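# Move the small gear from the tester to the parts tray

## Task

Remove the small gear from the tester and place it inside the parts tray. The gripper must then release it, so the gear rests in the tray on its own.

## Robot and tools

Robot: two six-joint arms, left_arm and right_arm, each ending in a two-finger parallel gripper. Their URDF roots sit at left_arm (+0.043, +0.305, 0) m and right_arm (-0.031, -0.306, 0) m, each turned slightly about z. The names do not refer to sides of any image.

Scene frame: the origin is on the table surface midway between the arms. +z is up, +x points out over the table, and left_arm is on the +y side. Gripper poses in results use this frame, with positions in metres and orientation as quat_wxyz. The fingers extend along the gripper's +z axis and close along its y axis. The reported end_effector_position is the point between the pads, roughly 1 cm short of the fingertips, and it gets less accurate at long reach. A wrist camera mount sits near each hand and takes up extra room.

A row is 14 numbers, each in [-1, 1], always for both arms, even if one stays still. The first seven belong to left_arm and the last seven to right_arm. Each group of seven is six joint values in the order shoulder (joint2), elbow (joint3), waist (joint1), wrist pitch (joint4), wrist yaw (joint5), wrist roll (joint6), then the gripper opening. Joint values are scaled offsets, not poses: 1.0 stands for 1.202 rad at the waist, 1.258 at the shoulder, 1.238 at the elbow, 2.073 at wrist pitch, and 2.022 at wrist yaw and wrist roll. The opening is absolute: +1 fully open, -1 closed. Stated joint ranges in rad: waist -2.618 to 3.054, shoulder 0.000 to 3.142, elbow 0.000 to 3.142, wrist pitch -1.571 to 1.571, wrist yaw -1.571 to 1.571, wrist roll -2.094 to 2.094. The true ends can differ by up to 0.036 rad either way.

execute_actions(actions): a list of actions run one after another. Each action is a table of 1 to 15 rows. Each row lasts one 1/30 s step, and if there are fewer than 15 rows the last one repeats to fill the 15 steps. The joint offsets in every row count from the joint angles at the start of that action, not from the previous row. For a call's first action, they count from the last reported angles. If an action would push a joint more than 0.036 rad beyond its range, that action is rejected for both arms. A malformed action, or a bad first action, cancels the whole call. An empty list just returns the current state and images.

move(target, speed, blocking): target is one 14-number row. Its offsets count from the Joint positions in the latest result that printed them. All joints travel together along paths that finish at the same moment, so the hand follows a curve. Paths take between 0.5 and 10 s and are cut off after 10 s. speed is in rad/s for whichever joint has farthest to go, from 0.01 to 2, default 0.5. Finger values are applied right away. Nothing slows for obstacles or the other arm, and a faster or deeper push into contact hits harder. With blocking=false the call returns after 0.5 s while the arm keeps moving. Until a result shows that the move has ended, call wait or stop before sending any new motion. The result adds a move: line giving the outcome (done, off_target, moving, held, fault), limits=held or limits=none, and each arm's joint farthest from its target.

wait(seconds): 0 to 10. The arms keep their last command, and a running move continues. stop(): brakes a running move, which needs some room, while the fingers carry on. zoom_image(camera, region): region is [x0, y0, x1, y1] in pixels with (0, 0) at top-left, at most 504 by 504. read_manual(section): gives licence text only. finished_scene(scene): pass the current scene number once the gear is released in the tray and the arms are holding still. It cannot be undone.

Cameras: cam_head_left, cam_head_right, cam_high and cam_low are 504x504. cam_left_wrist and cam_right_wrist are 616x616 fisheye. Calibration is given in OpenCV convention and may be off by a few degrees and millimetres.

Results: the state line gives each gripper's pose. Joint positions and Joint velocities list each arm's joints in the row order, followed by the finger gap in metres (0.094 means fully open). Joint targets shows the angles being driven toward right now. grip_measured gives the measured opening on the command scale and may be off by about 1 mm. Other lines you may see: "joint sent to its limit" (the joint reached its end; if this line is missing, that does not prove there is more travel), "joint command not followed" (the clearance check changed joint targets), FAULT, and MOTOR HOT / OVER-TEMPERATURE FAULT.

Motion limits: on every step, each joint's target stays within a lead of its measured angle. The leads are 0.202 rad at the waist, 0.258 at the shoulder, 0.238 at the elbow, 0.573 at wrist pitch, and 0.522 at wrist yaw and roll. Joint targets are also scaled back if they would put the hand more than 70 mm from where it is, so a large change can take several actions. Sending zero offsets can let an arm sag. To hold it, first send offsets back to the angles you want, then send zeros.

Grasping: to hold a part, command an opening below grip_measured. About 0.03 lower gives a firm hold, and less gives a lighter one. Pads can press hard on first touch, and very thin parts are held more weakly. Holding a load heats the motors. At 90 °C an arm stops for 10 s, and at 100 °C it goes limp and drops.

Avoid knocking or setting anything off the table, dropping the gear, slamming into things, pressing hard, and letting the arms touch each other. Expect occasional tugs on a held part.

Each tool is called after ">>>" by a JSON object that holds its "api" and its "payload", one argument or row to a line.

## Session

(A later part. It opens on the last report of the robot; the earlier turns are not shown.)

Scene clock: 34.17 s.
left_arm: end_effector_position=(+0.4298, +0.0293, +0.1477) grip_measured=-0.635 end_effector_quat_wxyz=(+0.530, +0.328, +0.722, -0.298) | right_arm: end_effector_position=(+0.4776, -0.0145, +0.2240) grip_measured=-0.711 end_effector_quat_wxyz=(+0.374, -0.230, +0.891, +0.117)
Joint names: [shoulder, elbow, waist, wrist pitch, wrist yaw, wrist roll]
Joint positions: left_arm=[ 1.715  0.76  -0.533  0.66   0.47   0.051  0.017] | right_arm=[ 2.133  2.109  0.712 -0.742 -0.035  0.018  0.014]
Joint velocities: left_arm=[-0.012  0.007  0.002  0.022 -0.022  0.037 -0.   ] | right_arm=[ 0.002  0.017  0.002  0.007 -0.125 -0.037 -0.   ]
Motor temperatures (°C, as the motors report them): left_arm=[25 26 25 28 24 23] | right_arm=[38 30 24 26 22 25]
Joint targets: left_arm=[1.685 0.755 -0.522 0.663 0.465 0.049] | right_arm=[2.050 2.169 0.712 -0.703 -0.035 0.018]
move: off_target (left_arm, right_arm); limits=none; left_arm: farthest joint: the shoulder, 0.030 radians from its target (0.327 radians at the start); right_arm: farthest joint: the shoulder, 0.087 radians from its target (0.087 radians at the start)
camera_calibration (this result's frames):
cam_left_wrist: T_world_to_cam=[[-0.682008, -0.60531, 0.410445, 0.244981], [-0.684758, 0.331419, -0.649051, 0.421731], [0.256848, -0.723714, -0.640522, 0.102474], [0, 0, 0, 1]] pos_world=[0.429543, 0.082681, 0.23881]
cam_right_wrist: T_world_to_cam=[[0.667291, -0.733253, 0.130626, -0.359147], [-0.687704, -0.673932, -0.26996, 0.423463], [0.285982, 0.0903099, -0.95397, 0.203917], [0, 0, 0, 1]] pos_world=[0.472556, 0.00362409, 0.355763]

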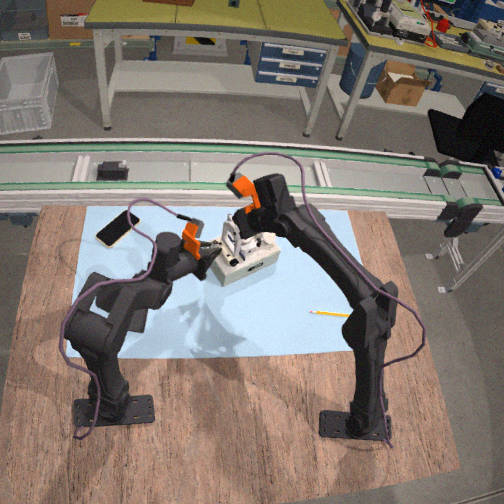

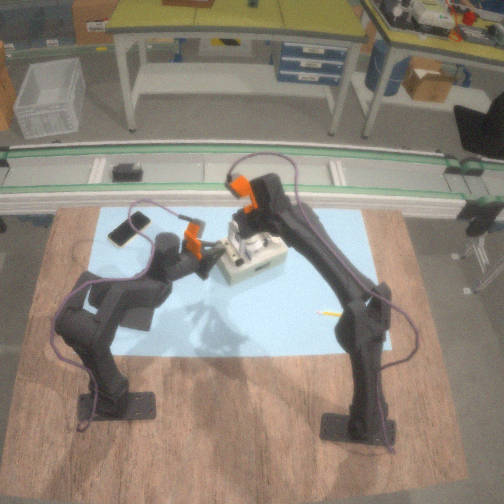

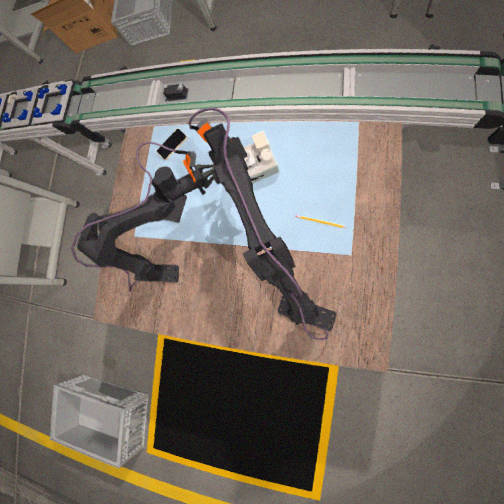

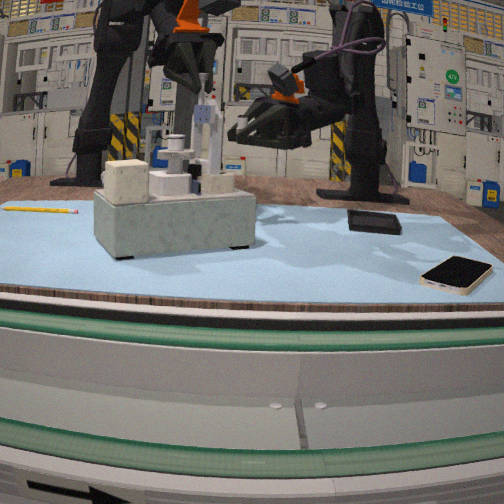

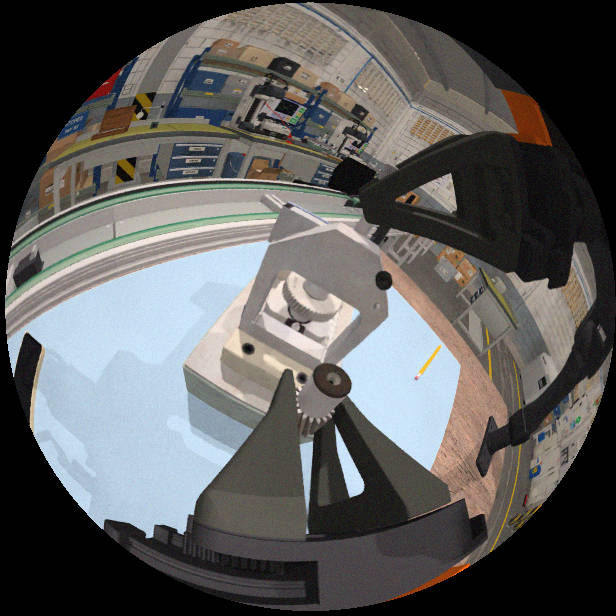

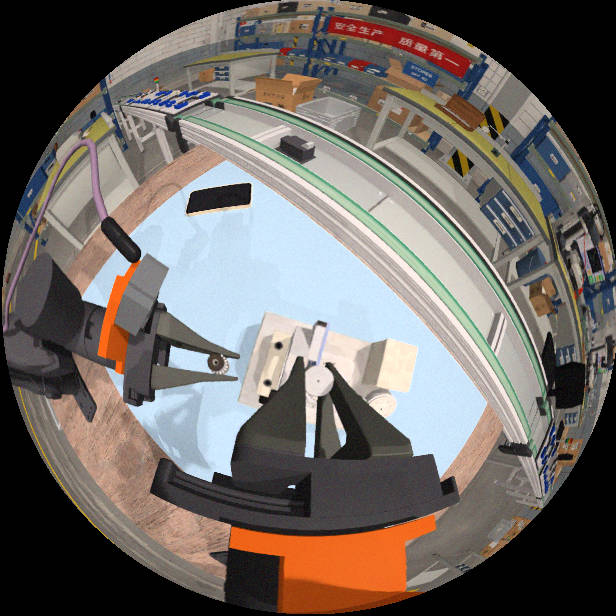

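>>> {"api": "move", "payload": {
  "target": [-0.49,-0.097,0.205,-0.58,-0.232,-0.025,-0.68,0.02,-0.02,0,0,0,0,-0.75],
  "speed": 0.7
}}

>>> {"api": "move", "payload": {
  "target": [0.15,0,0,0,0,0,-0.68,0,0,0,0,0,0,0],
  "speed": 0.3
}}

Scene clock: 36.97 s.
left_arm: end_effector_position=(+0.3179, +0.2442, +0.0848) grip_measured=-0.635 end_effector_quat_wxyz=(+0.271, +0.109, +0.956, -0.033) | right_arm: end_effector_position=(+0.4776, -0.0145, +0.2119) grip_measured=-0.711 end_effector_quat_wxyz=(+0.363, -0.231, +0.896, +0.115)
Joint names: [shoulder, elbow, waist, wrist pitch, wrist yaw, wrist roll]
Joint positions: left_arm=[ 1.124  0.642 -0.297 -0.537  0.01   0.008  0.017] | right_arm=[ 2.147  2.101  0.712 -0.744 -0.035  0.018  0.014]
Joint velocities: left_arm=[-0.002 -0.007  0.012 -0.007 -0.022 -0.007 -0.   ] | right_arm=[-0.002 -0.012 -0.002  0.022 -0.081 -0.022 -0.   ]
Motor temperatures (°C, as the motors report them): left_arm=[25 26 25 28 24 23] | right_arm=[37 30 24 26 22 25]
Joint targets: left_arm=[1.099 0.640 -0.286 -0.542 0.000 0.000] | right_arm=[2.158 2.084 0.712 -0.742 -0.035 0.018]
move: off_target (left_arm); limits=none; left_arm: farthest joint: the shoulder, 0.025 radians from its target (0.617 radians at the start); right_arm: farthest joint: the elbow, 0.016 radians from its target (0.025 radians at the start)
camera_calibration (this result's frames):
cam_left_wrist: T_world_to_cam=[[0.0575219, -0.977631, 0.202308, 0.198086], [-0.99766, -0.0637896, -0.0245929, 0.376092], [0.036948, -0.20042, -0.979013, 0.217253], [0, 0, 0, 1]] pos_world=[0.355791, 0.261188, 0.181868]
cam_right_wrist: T_world_to_cam=[[0.670315, -0.73154, 0.124606, -0.357637], [-0.693238, -0.677218, -0.24657, 0.417837], [0.264761, 0.0788978, -0.961081, 0.203789], [0, 0, 0, 1]] pos_world=[0.475434, 0.00526285, 0.343448]

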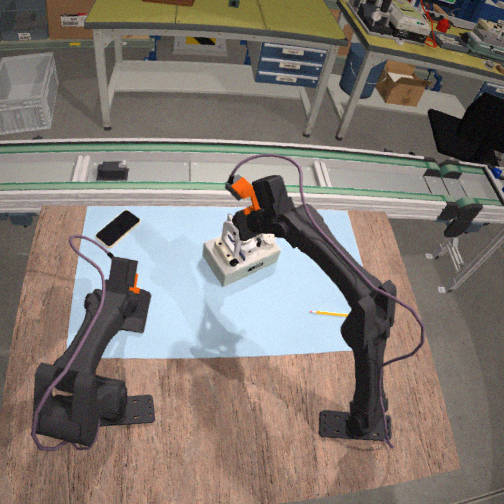

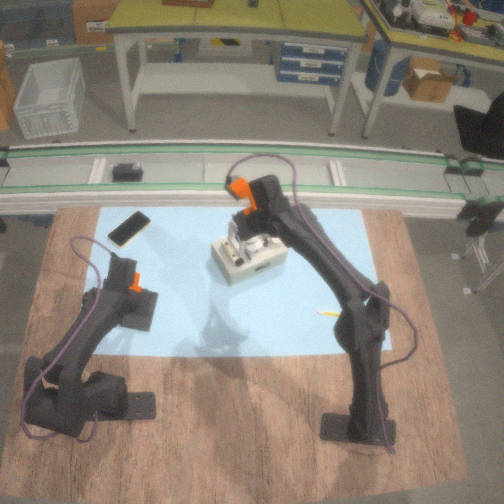

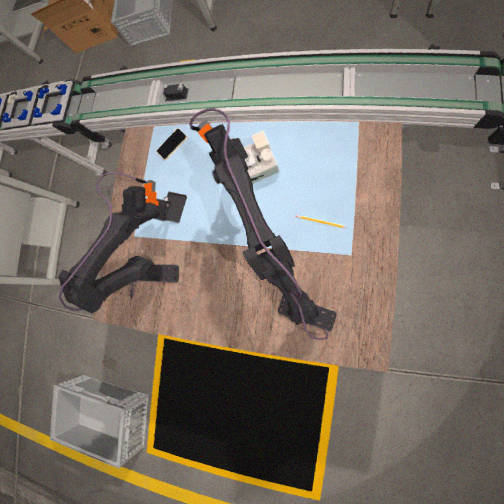

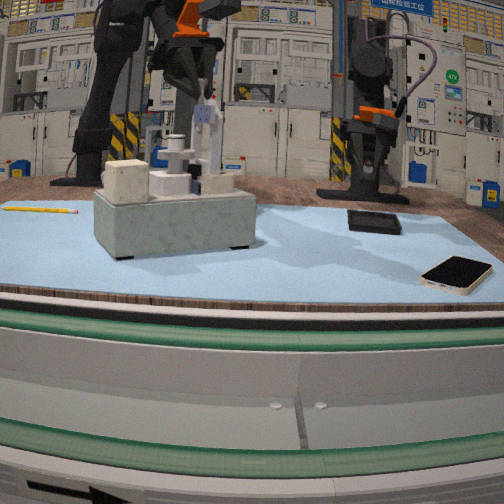

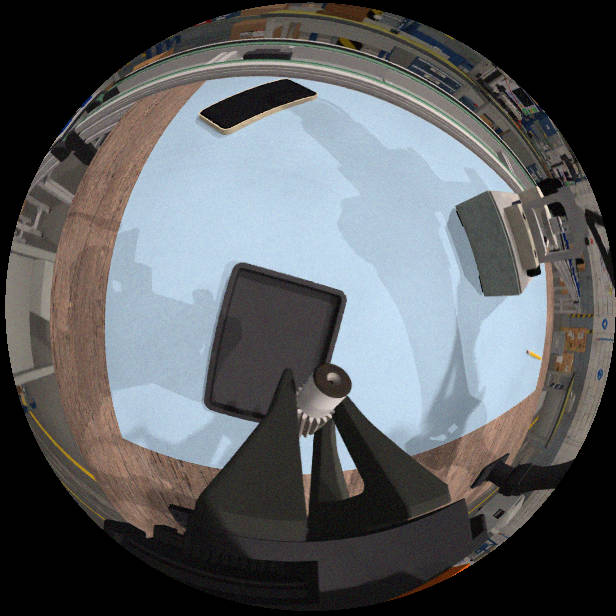

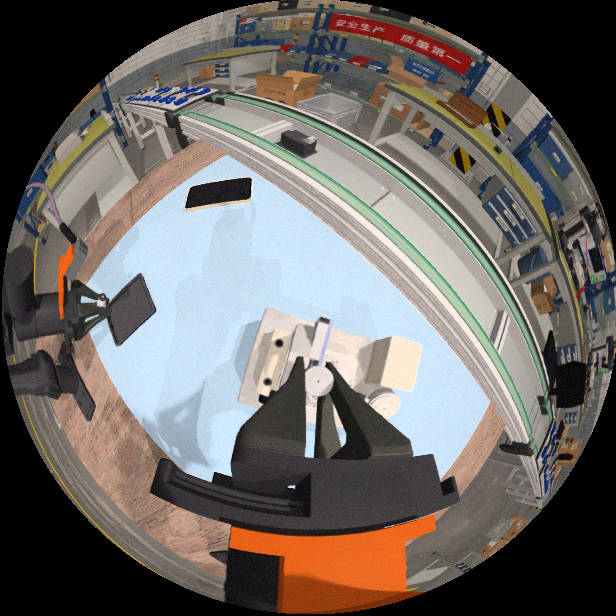

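Scene clock: 37.93 s.
left_arm: end_effector_position=(+0.3075, +0.2465, +0.0375) grip_measured=-0.635 end_effector_quat_wxyz=(+0.182, +0.110, +0.977, -0.024) | right_arm: end_effector_position=(+0.4778, -0.0146, +0.2111) grip_measured=-0.003 end_effector_quat_wxyz=(+0.363, -0.230, +0.896, +0.114)
Joint names: [shoulder, elbow, waist, wrist pitch, wrist yaw, wrist roll]
Joint positions: left_arm=[ 1.308  0.642 -0.297 -0.537  0.01   0.008  0.017] | right_arm=[ 2.149  2.101  0.712 -0.744 -0.034  0.018  0.047]
Joint velocities: left_arm=[-0.002  0.002  0.002  0.037 -0.037 -0.095  0.   ] | right_arm=[-0.017  0.002 -0.012  0.037 -0.051  0.007 -0.   ]
Motor temperatures (°C, as the motors report them): left_arm=[25 26 25 28 24 23] | right_arm=[37 30 24 26 22 25]
Joint targets: left_arm=[1.313 0.642 -0.297 -0.537 0.010 0.008] | right_arm=[2.147 2.101 0.712 -0.744 -0.035 0.018]
move: done; limits=none; left_arm: farthest joint: the shoulder, 0.005 radians from its target (0.189 radians at the start); right_arm: farthest joint: the shoulder, 0.002 radians from its target (0.000 radians at the start)
camera_calibration (this result's frames):
cam_left_wrist: T_world_to_cam=[[0.0893579, -0.98458, 0.150394, 0.204337], [-0.986168, -0.0662978, 0.151911, 0.355154], [-0.139597, -0.161888, -0.976885, 0.216536], [0, 0, 0, 1]] pos_world=[0.36221, 0.259787, 0.126849]
cam_right_wrist: T_world_to_cam=[[0.669802, -0.731921, 0.125128, -0.357653], [-0.693932, -0.676972, -0.245292, 0.417852], [0.264242, 0.0774668, -0.96134, 0.20323], [0, 0, 0, 1]] pos_world=[0.475816, 0.00535695, 0.342621]

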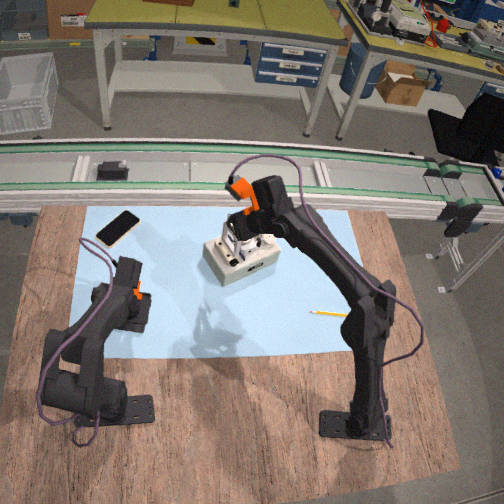

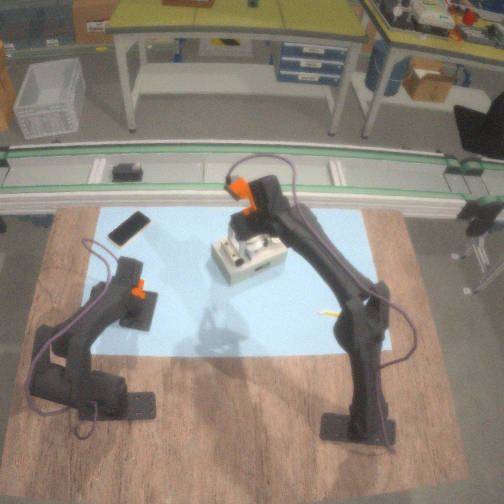

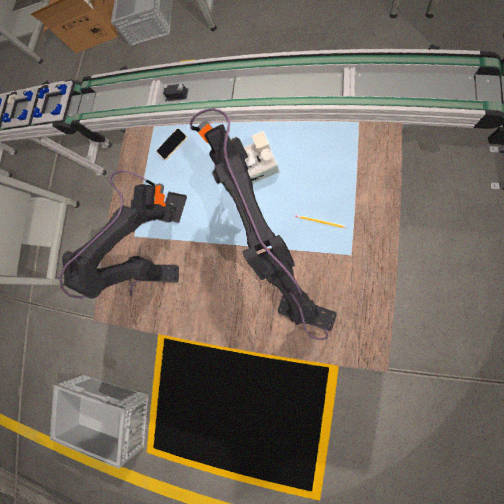

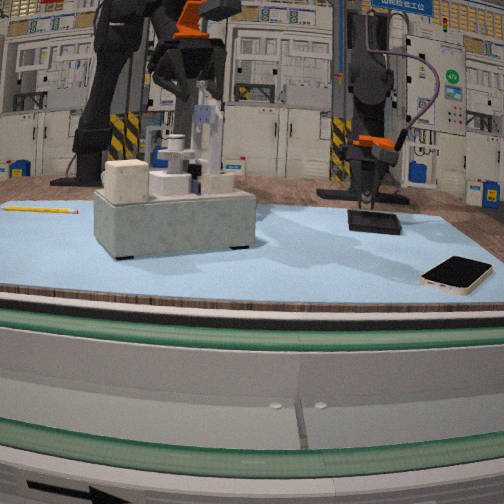

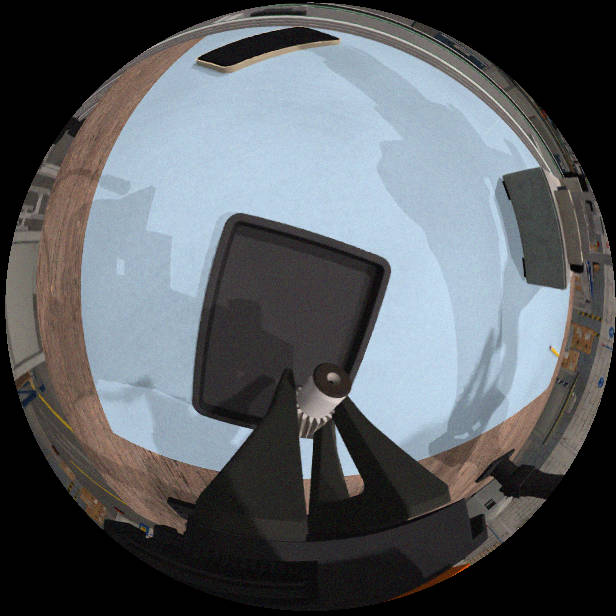

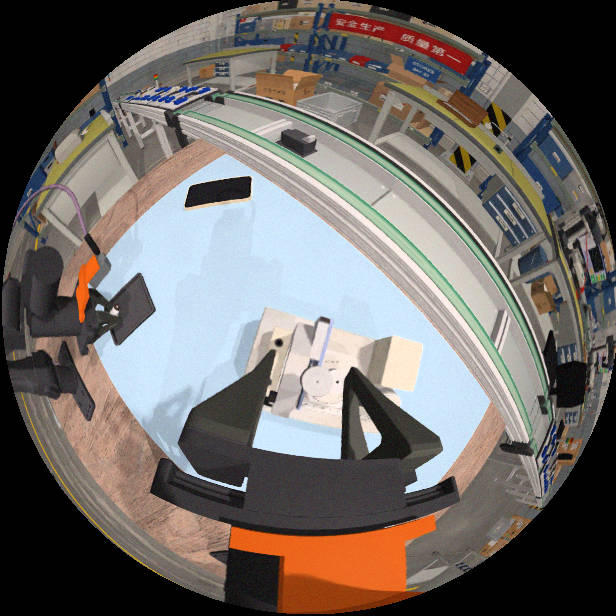

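>>> {"api": "move", "payload": {
  "target": [0.05,0.03,0.06,0.07,0,0,-0.68,0,0,0,0,0,0,0],
  "speed": 0.3
}}

Scene clock: 39.20 s.
left_arm: end_effector_position=(+0.3328, +0.2595, +0.0342) grip_measured=-0.635 end_effector_quat_wxyz=(+0.213, +0.080, +0.974, -0.020) | right_arm: end_effector_position=(+0.4778, -0.0146, +0.2111) grip_measured=-0.003 end_effector_quat_wxyz=(+0.363, -0.230, +0.896, +0.114)
Joint names: [shoulder, elbow, waist, wrist pitch, wrist yaw, wrist roll]
Joint positions: left_arm=[ 1.364  0.642 -0.235 -0.418  0.01   0.008  0.017] | right_arm=[ 2.149  2.101  0.712 -0.744 -0.034  0.018  0.047]
Joint velocities: left_arm=[ 0.002 -0.027 -0.017 -0.066 -0.095  0.11   0.   ] | right_arm=[ 0.007  0.002  0.002 -0.022 -0.066 -0.007 -0.   ]
Motor temperatures (°C, as the motors report them): left_arm=[25 26 25 28 24 23] | right_arm=[37 29 24 26 22 25]
Joint targets: left_arm=[1.371 0.679 -0.225 -0.392 0.010 0.008] | right_arm=[2.149 2.101 0.712 -0.744 -0.034 0.018]
move: off_target (left_arm); limits=none; left_arm: farthest joint: the elbow, 0.037 radians from its target (0.037 radians at the start); right_arm: farthest joint: the waist, 0.000 radians from its target (0.000 radians at the start)
camera_calibration (this result's frames):
cam_left_wrist: T_world_to_cam=[[0.140191, -0.975669, 0.168574, 0.19551], [-0.987707, -0.125917, 0.0926239, 0.399518], [-0.0691439, -0.179487, -0.981327, 0.200185], [0, 0, 0, 1]] pos_world=[0.38104, 0.27699, 0.126484]
cam_right_wrist: T_world_to_cam=[[0.669802, -0.731921, 0.125128, -0.357653], [-0.693932, -0.676972, -0.245292, 0.417852], [0.264242, 0.0774668, -0.96134, 0.20323], [0, 0, 0, 1]] pos_world=[0.475816, 0.00535695, 0.342621]

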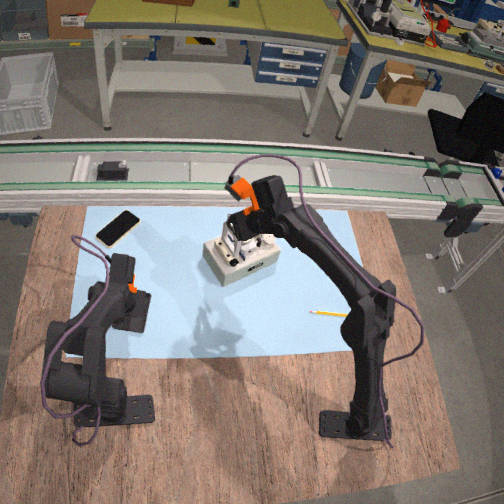

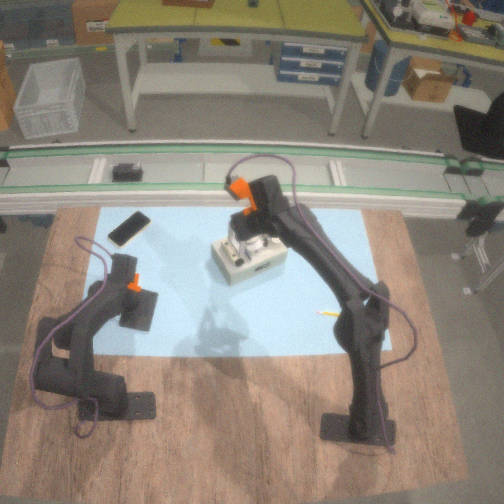

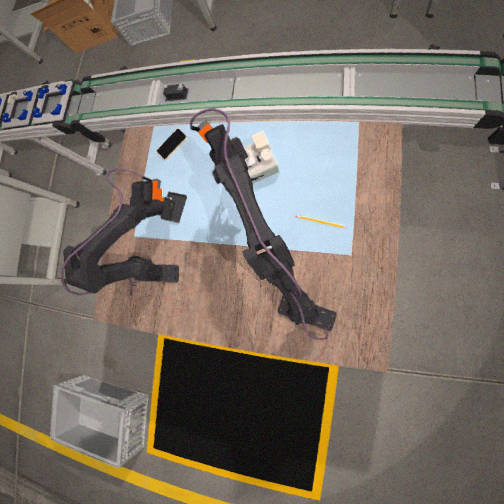

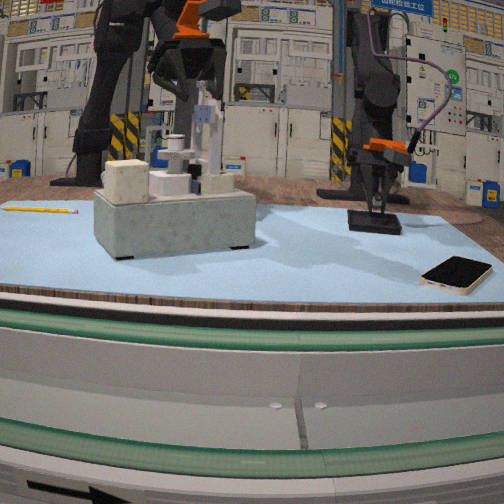

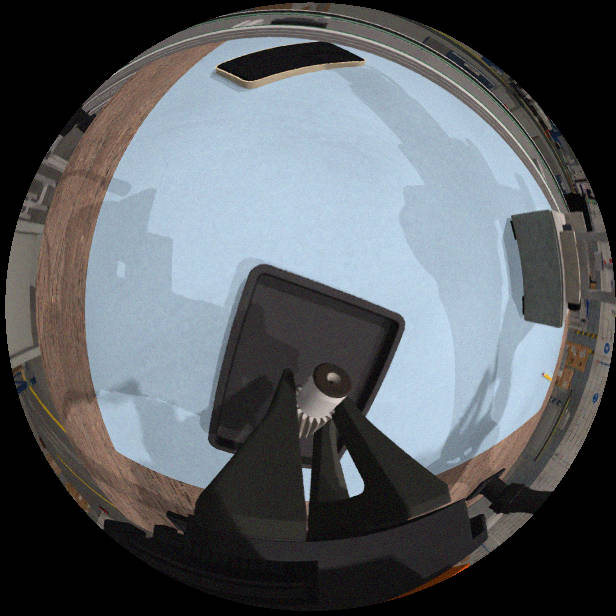

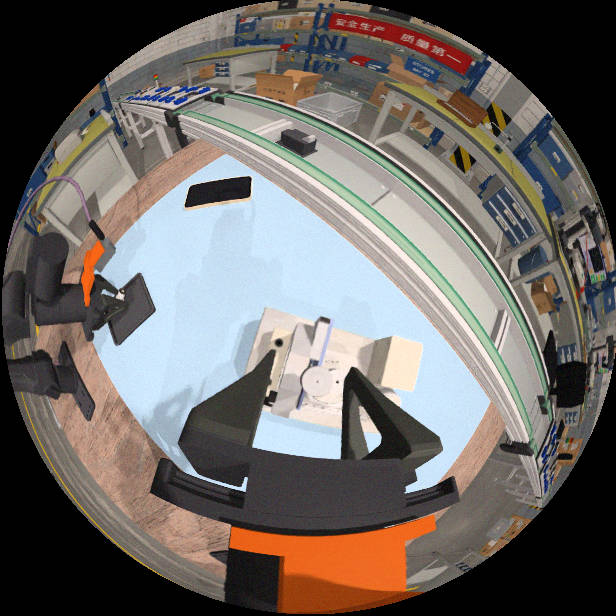

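Lower slightly, release, lift.

>>> {"api": "move", "payload": {
  "target": [0.04,0,0.02,0,0,0,-0.68,0,0,0,0,0,0,0],
  "speed": 0.2
}}

>>> {"api": "move", "payload": {
  "target": [0,0,0,0,0,0,0.2,0,0,0,0,0,0,0]
}}

>>> {"api": "move", "payload": {
  "target": [-0.2,0,0,0,0,0,0.2,0,0,0,0,0,0,0]
}}

Scene clock: 40.03 s.
left_arm: end_effector_position=(+0.3295, +0.2639, +0.0222) grip_measured=-0.635 end_effector_quat_wxyz=(+0.191, +0.074, +0.979, -0.017) | right_arm: end_effector_position=(+0.4778, -0.0146, +0.2111) grip_measured=-0.003 end_effector_quat_wxyz=(+0.363, -0.230, +0.896, +0.114)
Joint names: [shoulder, elbow, waist, wrist pitch, wrist yaw, wrist roll]
Joint positions: left_arm=[ 1.409  0.642 -0.222 -0.418  0.01   0.008  0.017] | right_arm=[ 2.149  2.101  0.712 -0.744 -0.034  0.018  0.047]
Joint velocities: left_arm=[ 0.002  0.017  0.002  0.007 -0.022 -0.007 -0.   ] | right_arm=[-0.007 -0.017 -0.012 -0.007 -0.007 -0.022 -0.001]
Motor temperatures (°C, as the motors report them): left_arm=[25 26 25 28 24 23] | right_arm=[37 29 24 26 22 25]
Joint targets: left_arm=[1.415 0.642 -0.211 -0.418 0.010 0.008] | right_arm=[2.149 2.101 0.712 -0.744 -0.034 0.018]
move: done; limits=none; left_arm: farthest joint: the waist, 0.011 radians from its target (0.024 radians at the start); right_arm: farthest joint: the waist, 0.000 radians from its target (0.000 radians at the start)
camera_calibration (this result's frames):
cam_left_wrist: T_world_to_cam=[[0.160252, -0.974701, 0.155811, 0.195713], [-0.981004, -0.139787, 0.134503, 0.398439], [-0.10932, -0.174406, -0.978587, 0.200855], [0, 0, 0, 1]] pos_world=[0.381464, 0.281489, 0.112468]
cam_right_wrist: T_world_to_cam=[[0.669802, -0.731921, 0.125128, -0.357653], [-0.693932, -0.676972, -0.245292, 0.417852], [0.264242, 0.0774668, -0.96134, 0.20323], [0, 0, 0, 1]] pos_world=[0.475816, 0.00535695, 0.342621]

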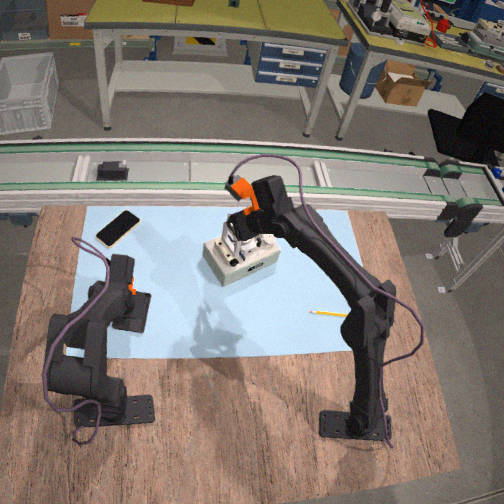

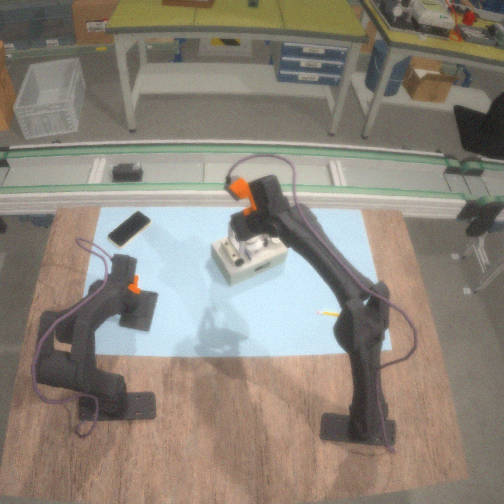

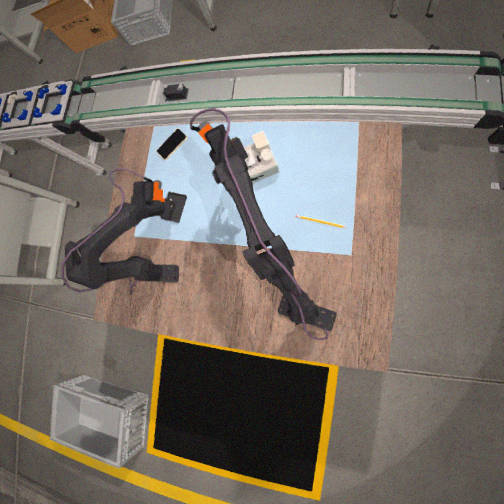

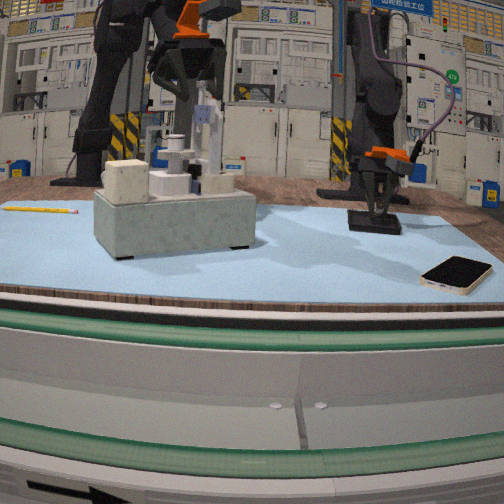

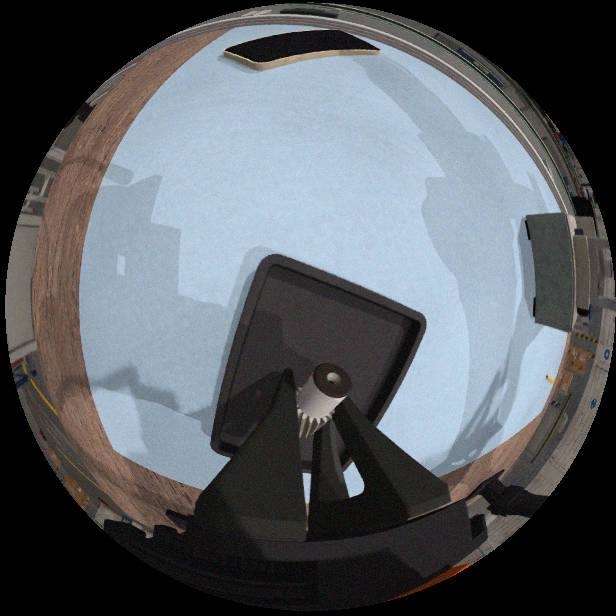

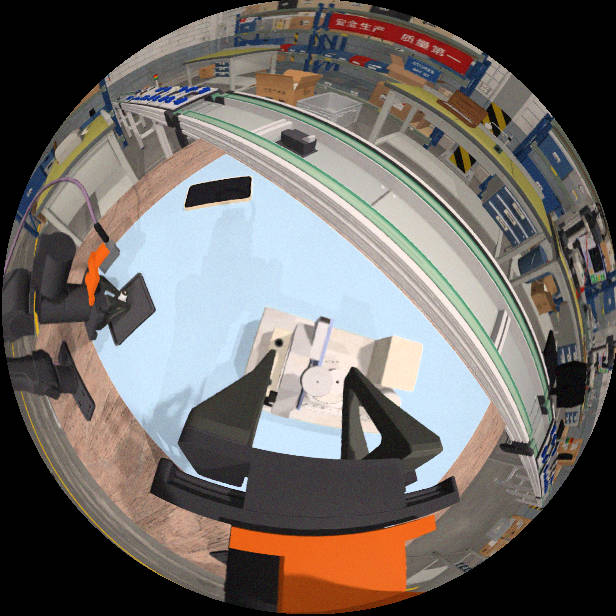

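Scene clock: 40.53 s.
left_arm: end_effector_position=(+0.3295, +0.2639, +0.0222) grip_measured=+0.197 end_effector_quat_wxyz=(+0.191, +0.074, +0.979, -0.017) | right_arm: end_effector_position=(+0.4778, -0.0146, +0.2111) grip_measured=-0.003 end_effector_quat_wxyz=(+0.363, -0.230, +0.896, +0.114)
Joint names: [shoulder, elbow, waist, wrist pitch, wrist yaw, wrist roll]
Joint positions: left_arm=[ 1.409  0.642 -0.222 -0.418  0.01   0.008  0.056] | right_arm=[ 2.149  2.101  0.712 -0.744 -0.034  0.018  0.047]
Joint velocities: left_arm=[ 0.002  0.007  0.002 -0.022  0.066  0.007 -0.001] | right_arm=[ 0.007 -0.012 -0.007 -0.081 -0.037 -0.007  0.   ]
Motor temperatures (°C, as the motors report them): left_arm=[25 26 25 28 24 23] | right_arm=[36 29 24 26 22 25]
Joint targets: left_arm=[1.409 0.642 -0.222 -0.418 0.010 0.008] | right_arm=[2.149 2.101 0.712 -0.744 -0.034 0.018]
move: done; limits=none; left_arm: farthest joint: the waist, 0.000 radians from its target (0.000 radians at the start); right_arm: farthest joint: the waist, 0.000 radians from its target (0.000 radians at the start)
camera_calibration (this result's frames):
cam_left_wrist: T_world_to_cam=[[0.160252, -0.974701, 0.155811, 0.195713], [-0.981004, -0.139787, 0.134503, 0.398439], [-0.10932, -0.174406, -0.978587, 0.200855], [0, 0, 0, 1]] pos_world=[0.381464, 0.281489, 0.112468]
cam_right_wrist: T_world_to_cam=[[0.669802, -0.731921, 0.125128, -0.357653], [-0.693932, -0.676972, -0.245292, 0.417852], [0.264242, 0.0774668, -0.96134, 0.20323], [0, 0, 0, 1]] pos_world=[0.475816, 0.00535695, 0.342621]

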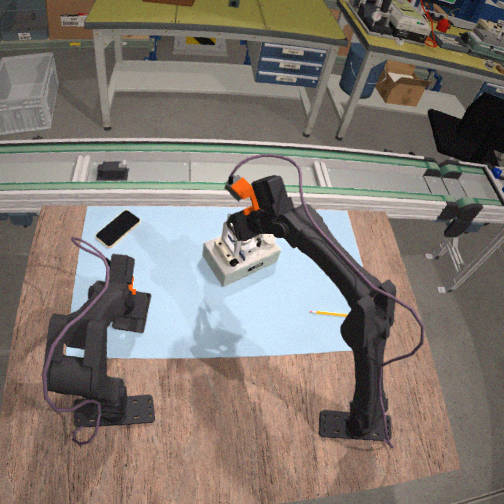

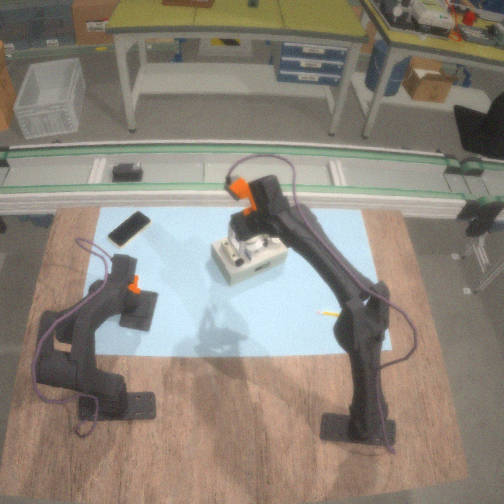

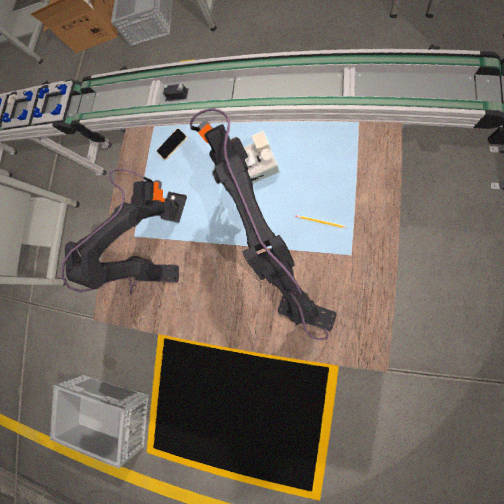

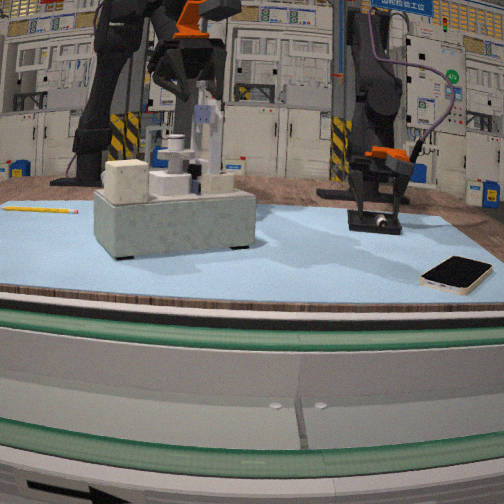

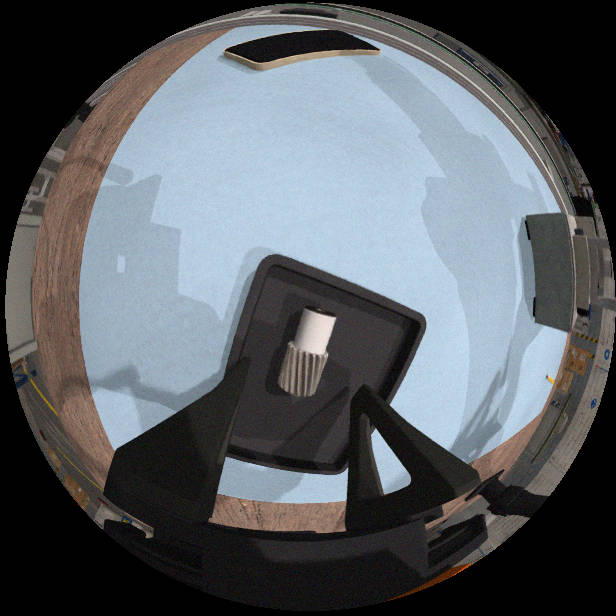

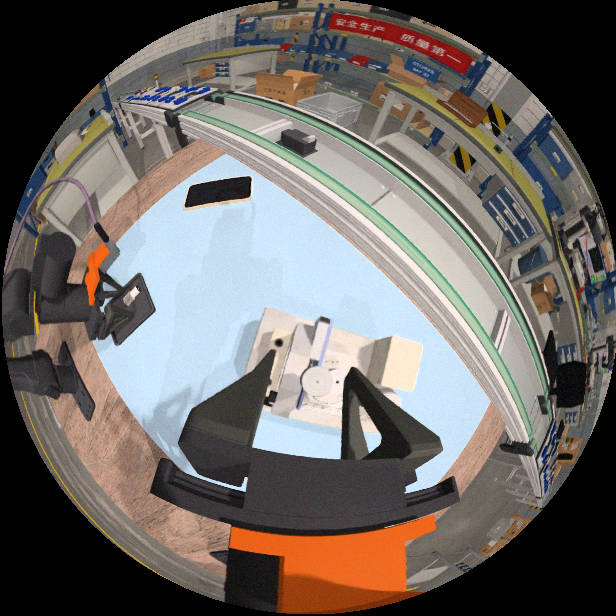

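Scene clock: 41.43 s.
left_arm: end_effector_position=(+0.3443, +0.2618, +0.0865) grip_measured=+0.197 end_effector_quat_wxyz=(+0.303, +0.072, +0.950, -0.025) | right_arm: end_effector_position=(+0.4778, -0.0146, +0.2111) grip_measured=-0.003 end_effector_quat_wxyz=(+0.363, -0.230, +0.896, +0.114)
Joint names: [shoulder, elbow, waist, wrist pitch, wrist yaw, wrist roll]
Joint positions: left_arm=[ 1.177  0.642 -0.222 -0.418  0.01   0.008  0.056] | right_arm=[ 2.149  2.101  0.712 -0.744 -0.034  0.018  0.047]
Joint velocities: left_arm=[-0.017  0.007 -0.012  0.037  0.081 -0.037 -0.   ] | right_arm=[-0.002 -0.007 -0.002 -0.022 -0.007 -0.007 -0.001]
Motor temperatures (°C, as the motors report them): left_arm=[25 26 25 28 24 23] | right_arm=[36 29 24 26 22 25]
Joint targets: left_arm=[1.157 0.642 -0.222 -0.418 0.010 0.008] | right_arm=[2.149 2.101 0.712 -0.744 -0.034 0.018]
move: done; limits=none; left_arm: farthest joint: the shoulder, 0.020 radians from its target (0.251 radians at the start); right_arm: farthest joint: the waist, 0.000 radians from its target (0.000 radians at the start)
camera_calibration (this result's frames):
cam_left_wrist: T_world_to_cam=[[0.117144, -0.968638, 0.219131, 0.18909], [-0.986443, -0.139022, -0.0871917, 0.424831], [0.114921, -0.205946, -0.971792, 0.195453], [0, 0, 0, 1]] pos_world=[0.37446, 0.282474, 0.185546]
cam_right_wrist: T_world_to_cam=[[0.669802, -0.731921, 0.125128, -0.357653], [-0.693932, -0.676972, -0.245292, 0.417852], [0.264242, 0.0774668, -0.96134, 0.20323], [0, 0, 0, 1]] pos_world=[0.475816, 0.00535695, 0.342621]

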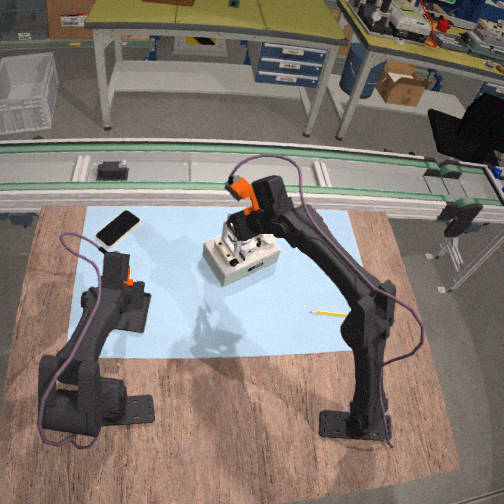

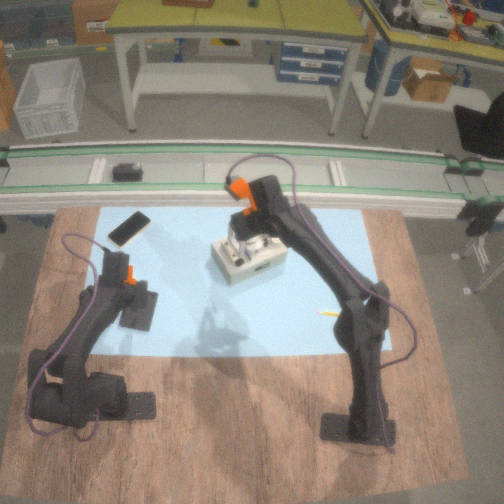

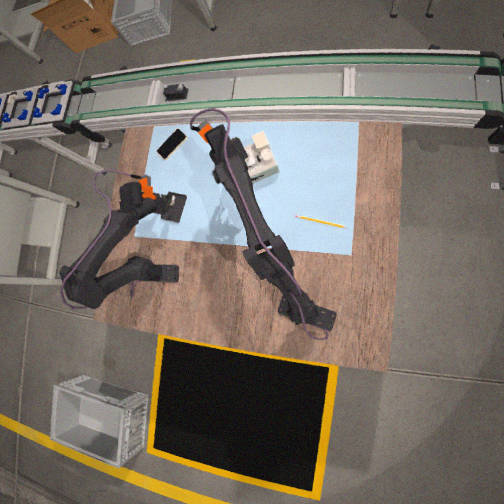

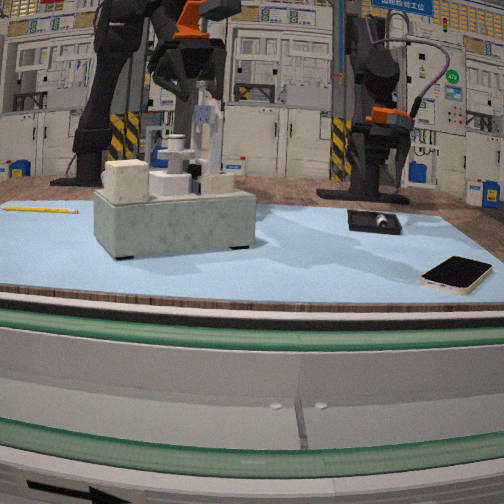

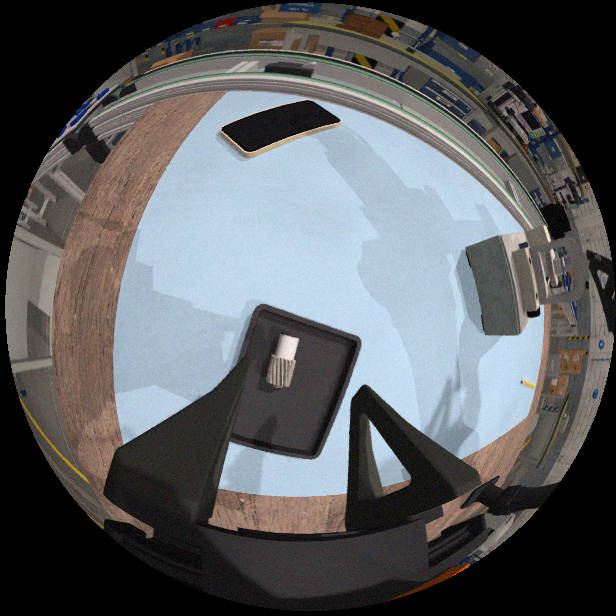

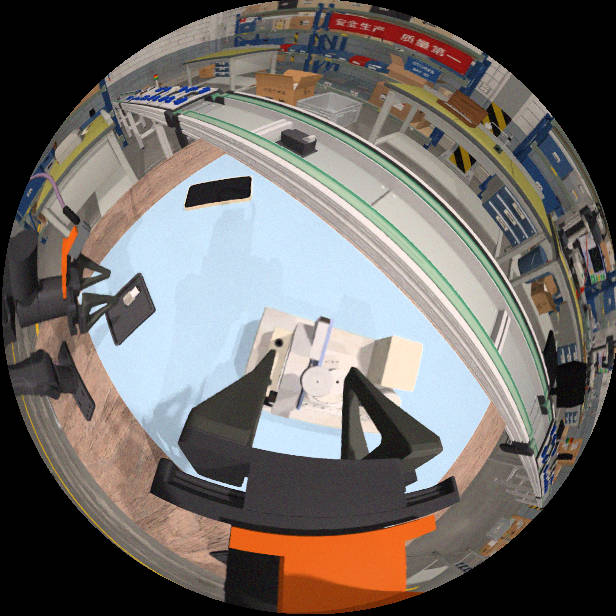

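>>> {"api": "finished_scene", "payload": {
  "scene": 1
}}

The scene is finished: the task was done.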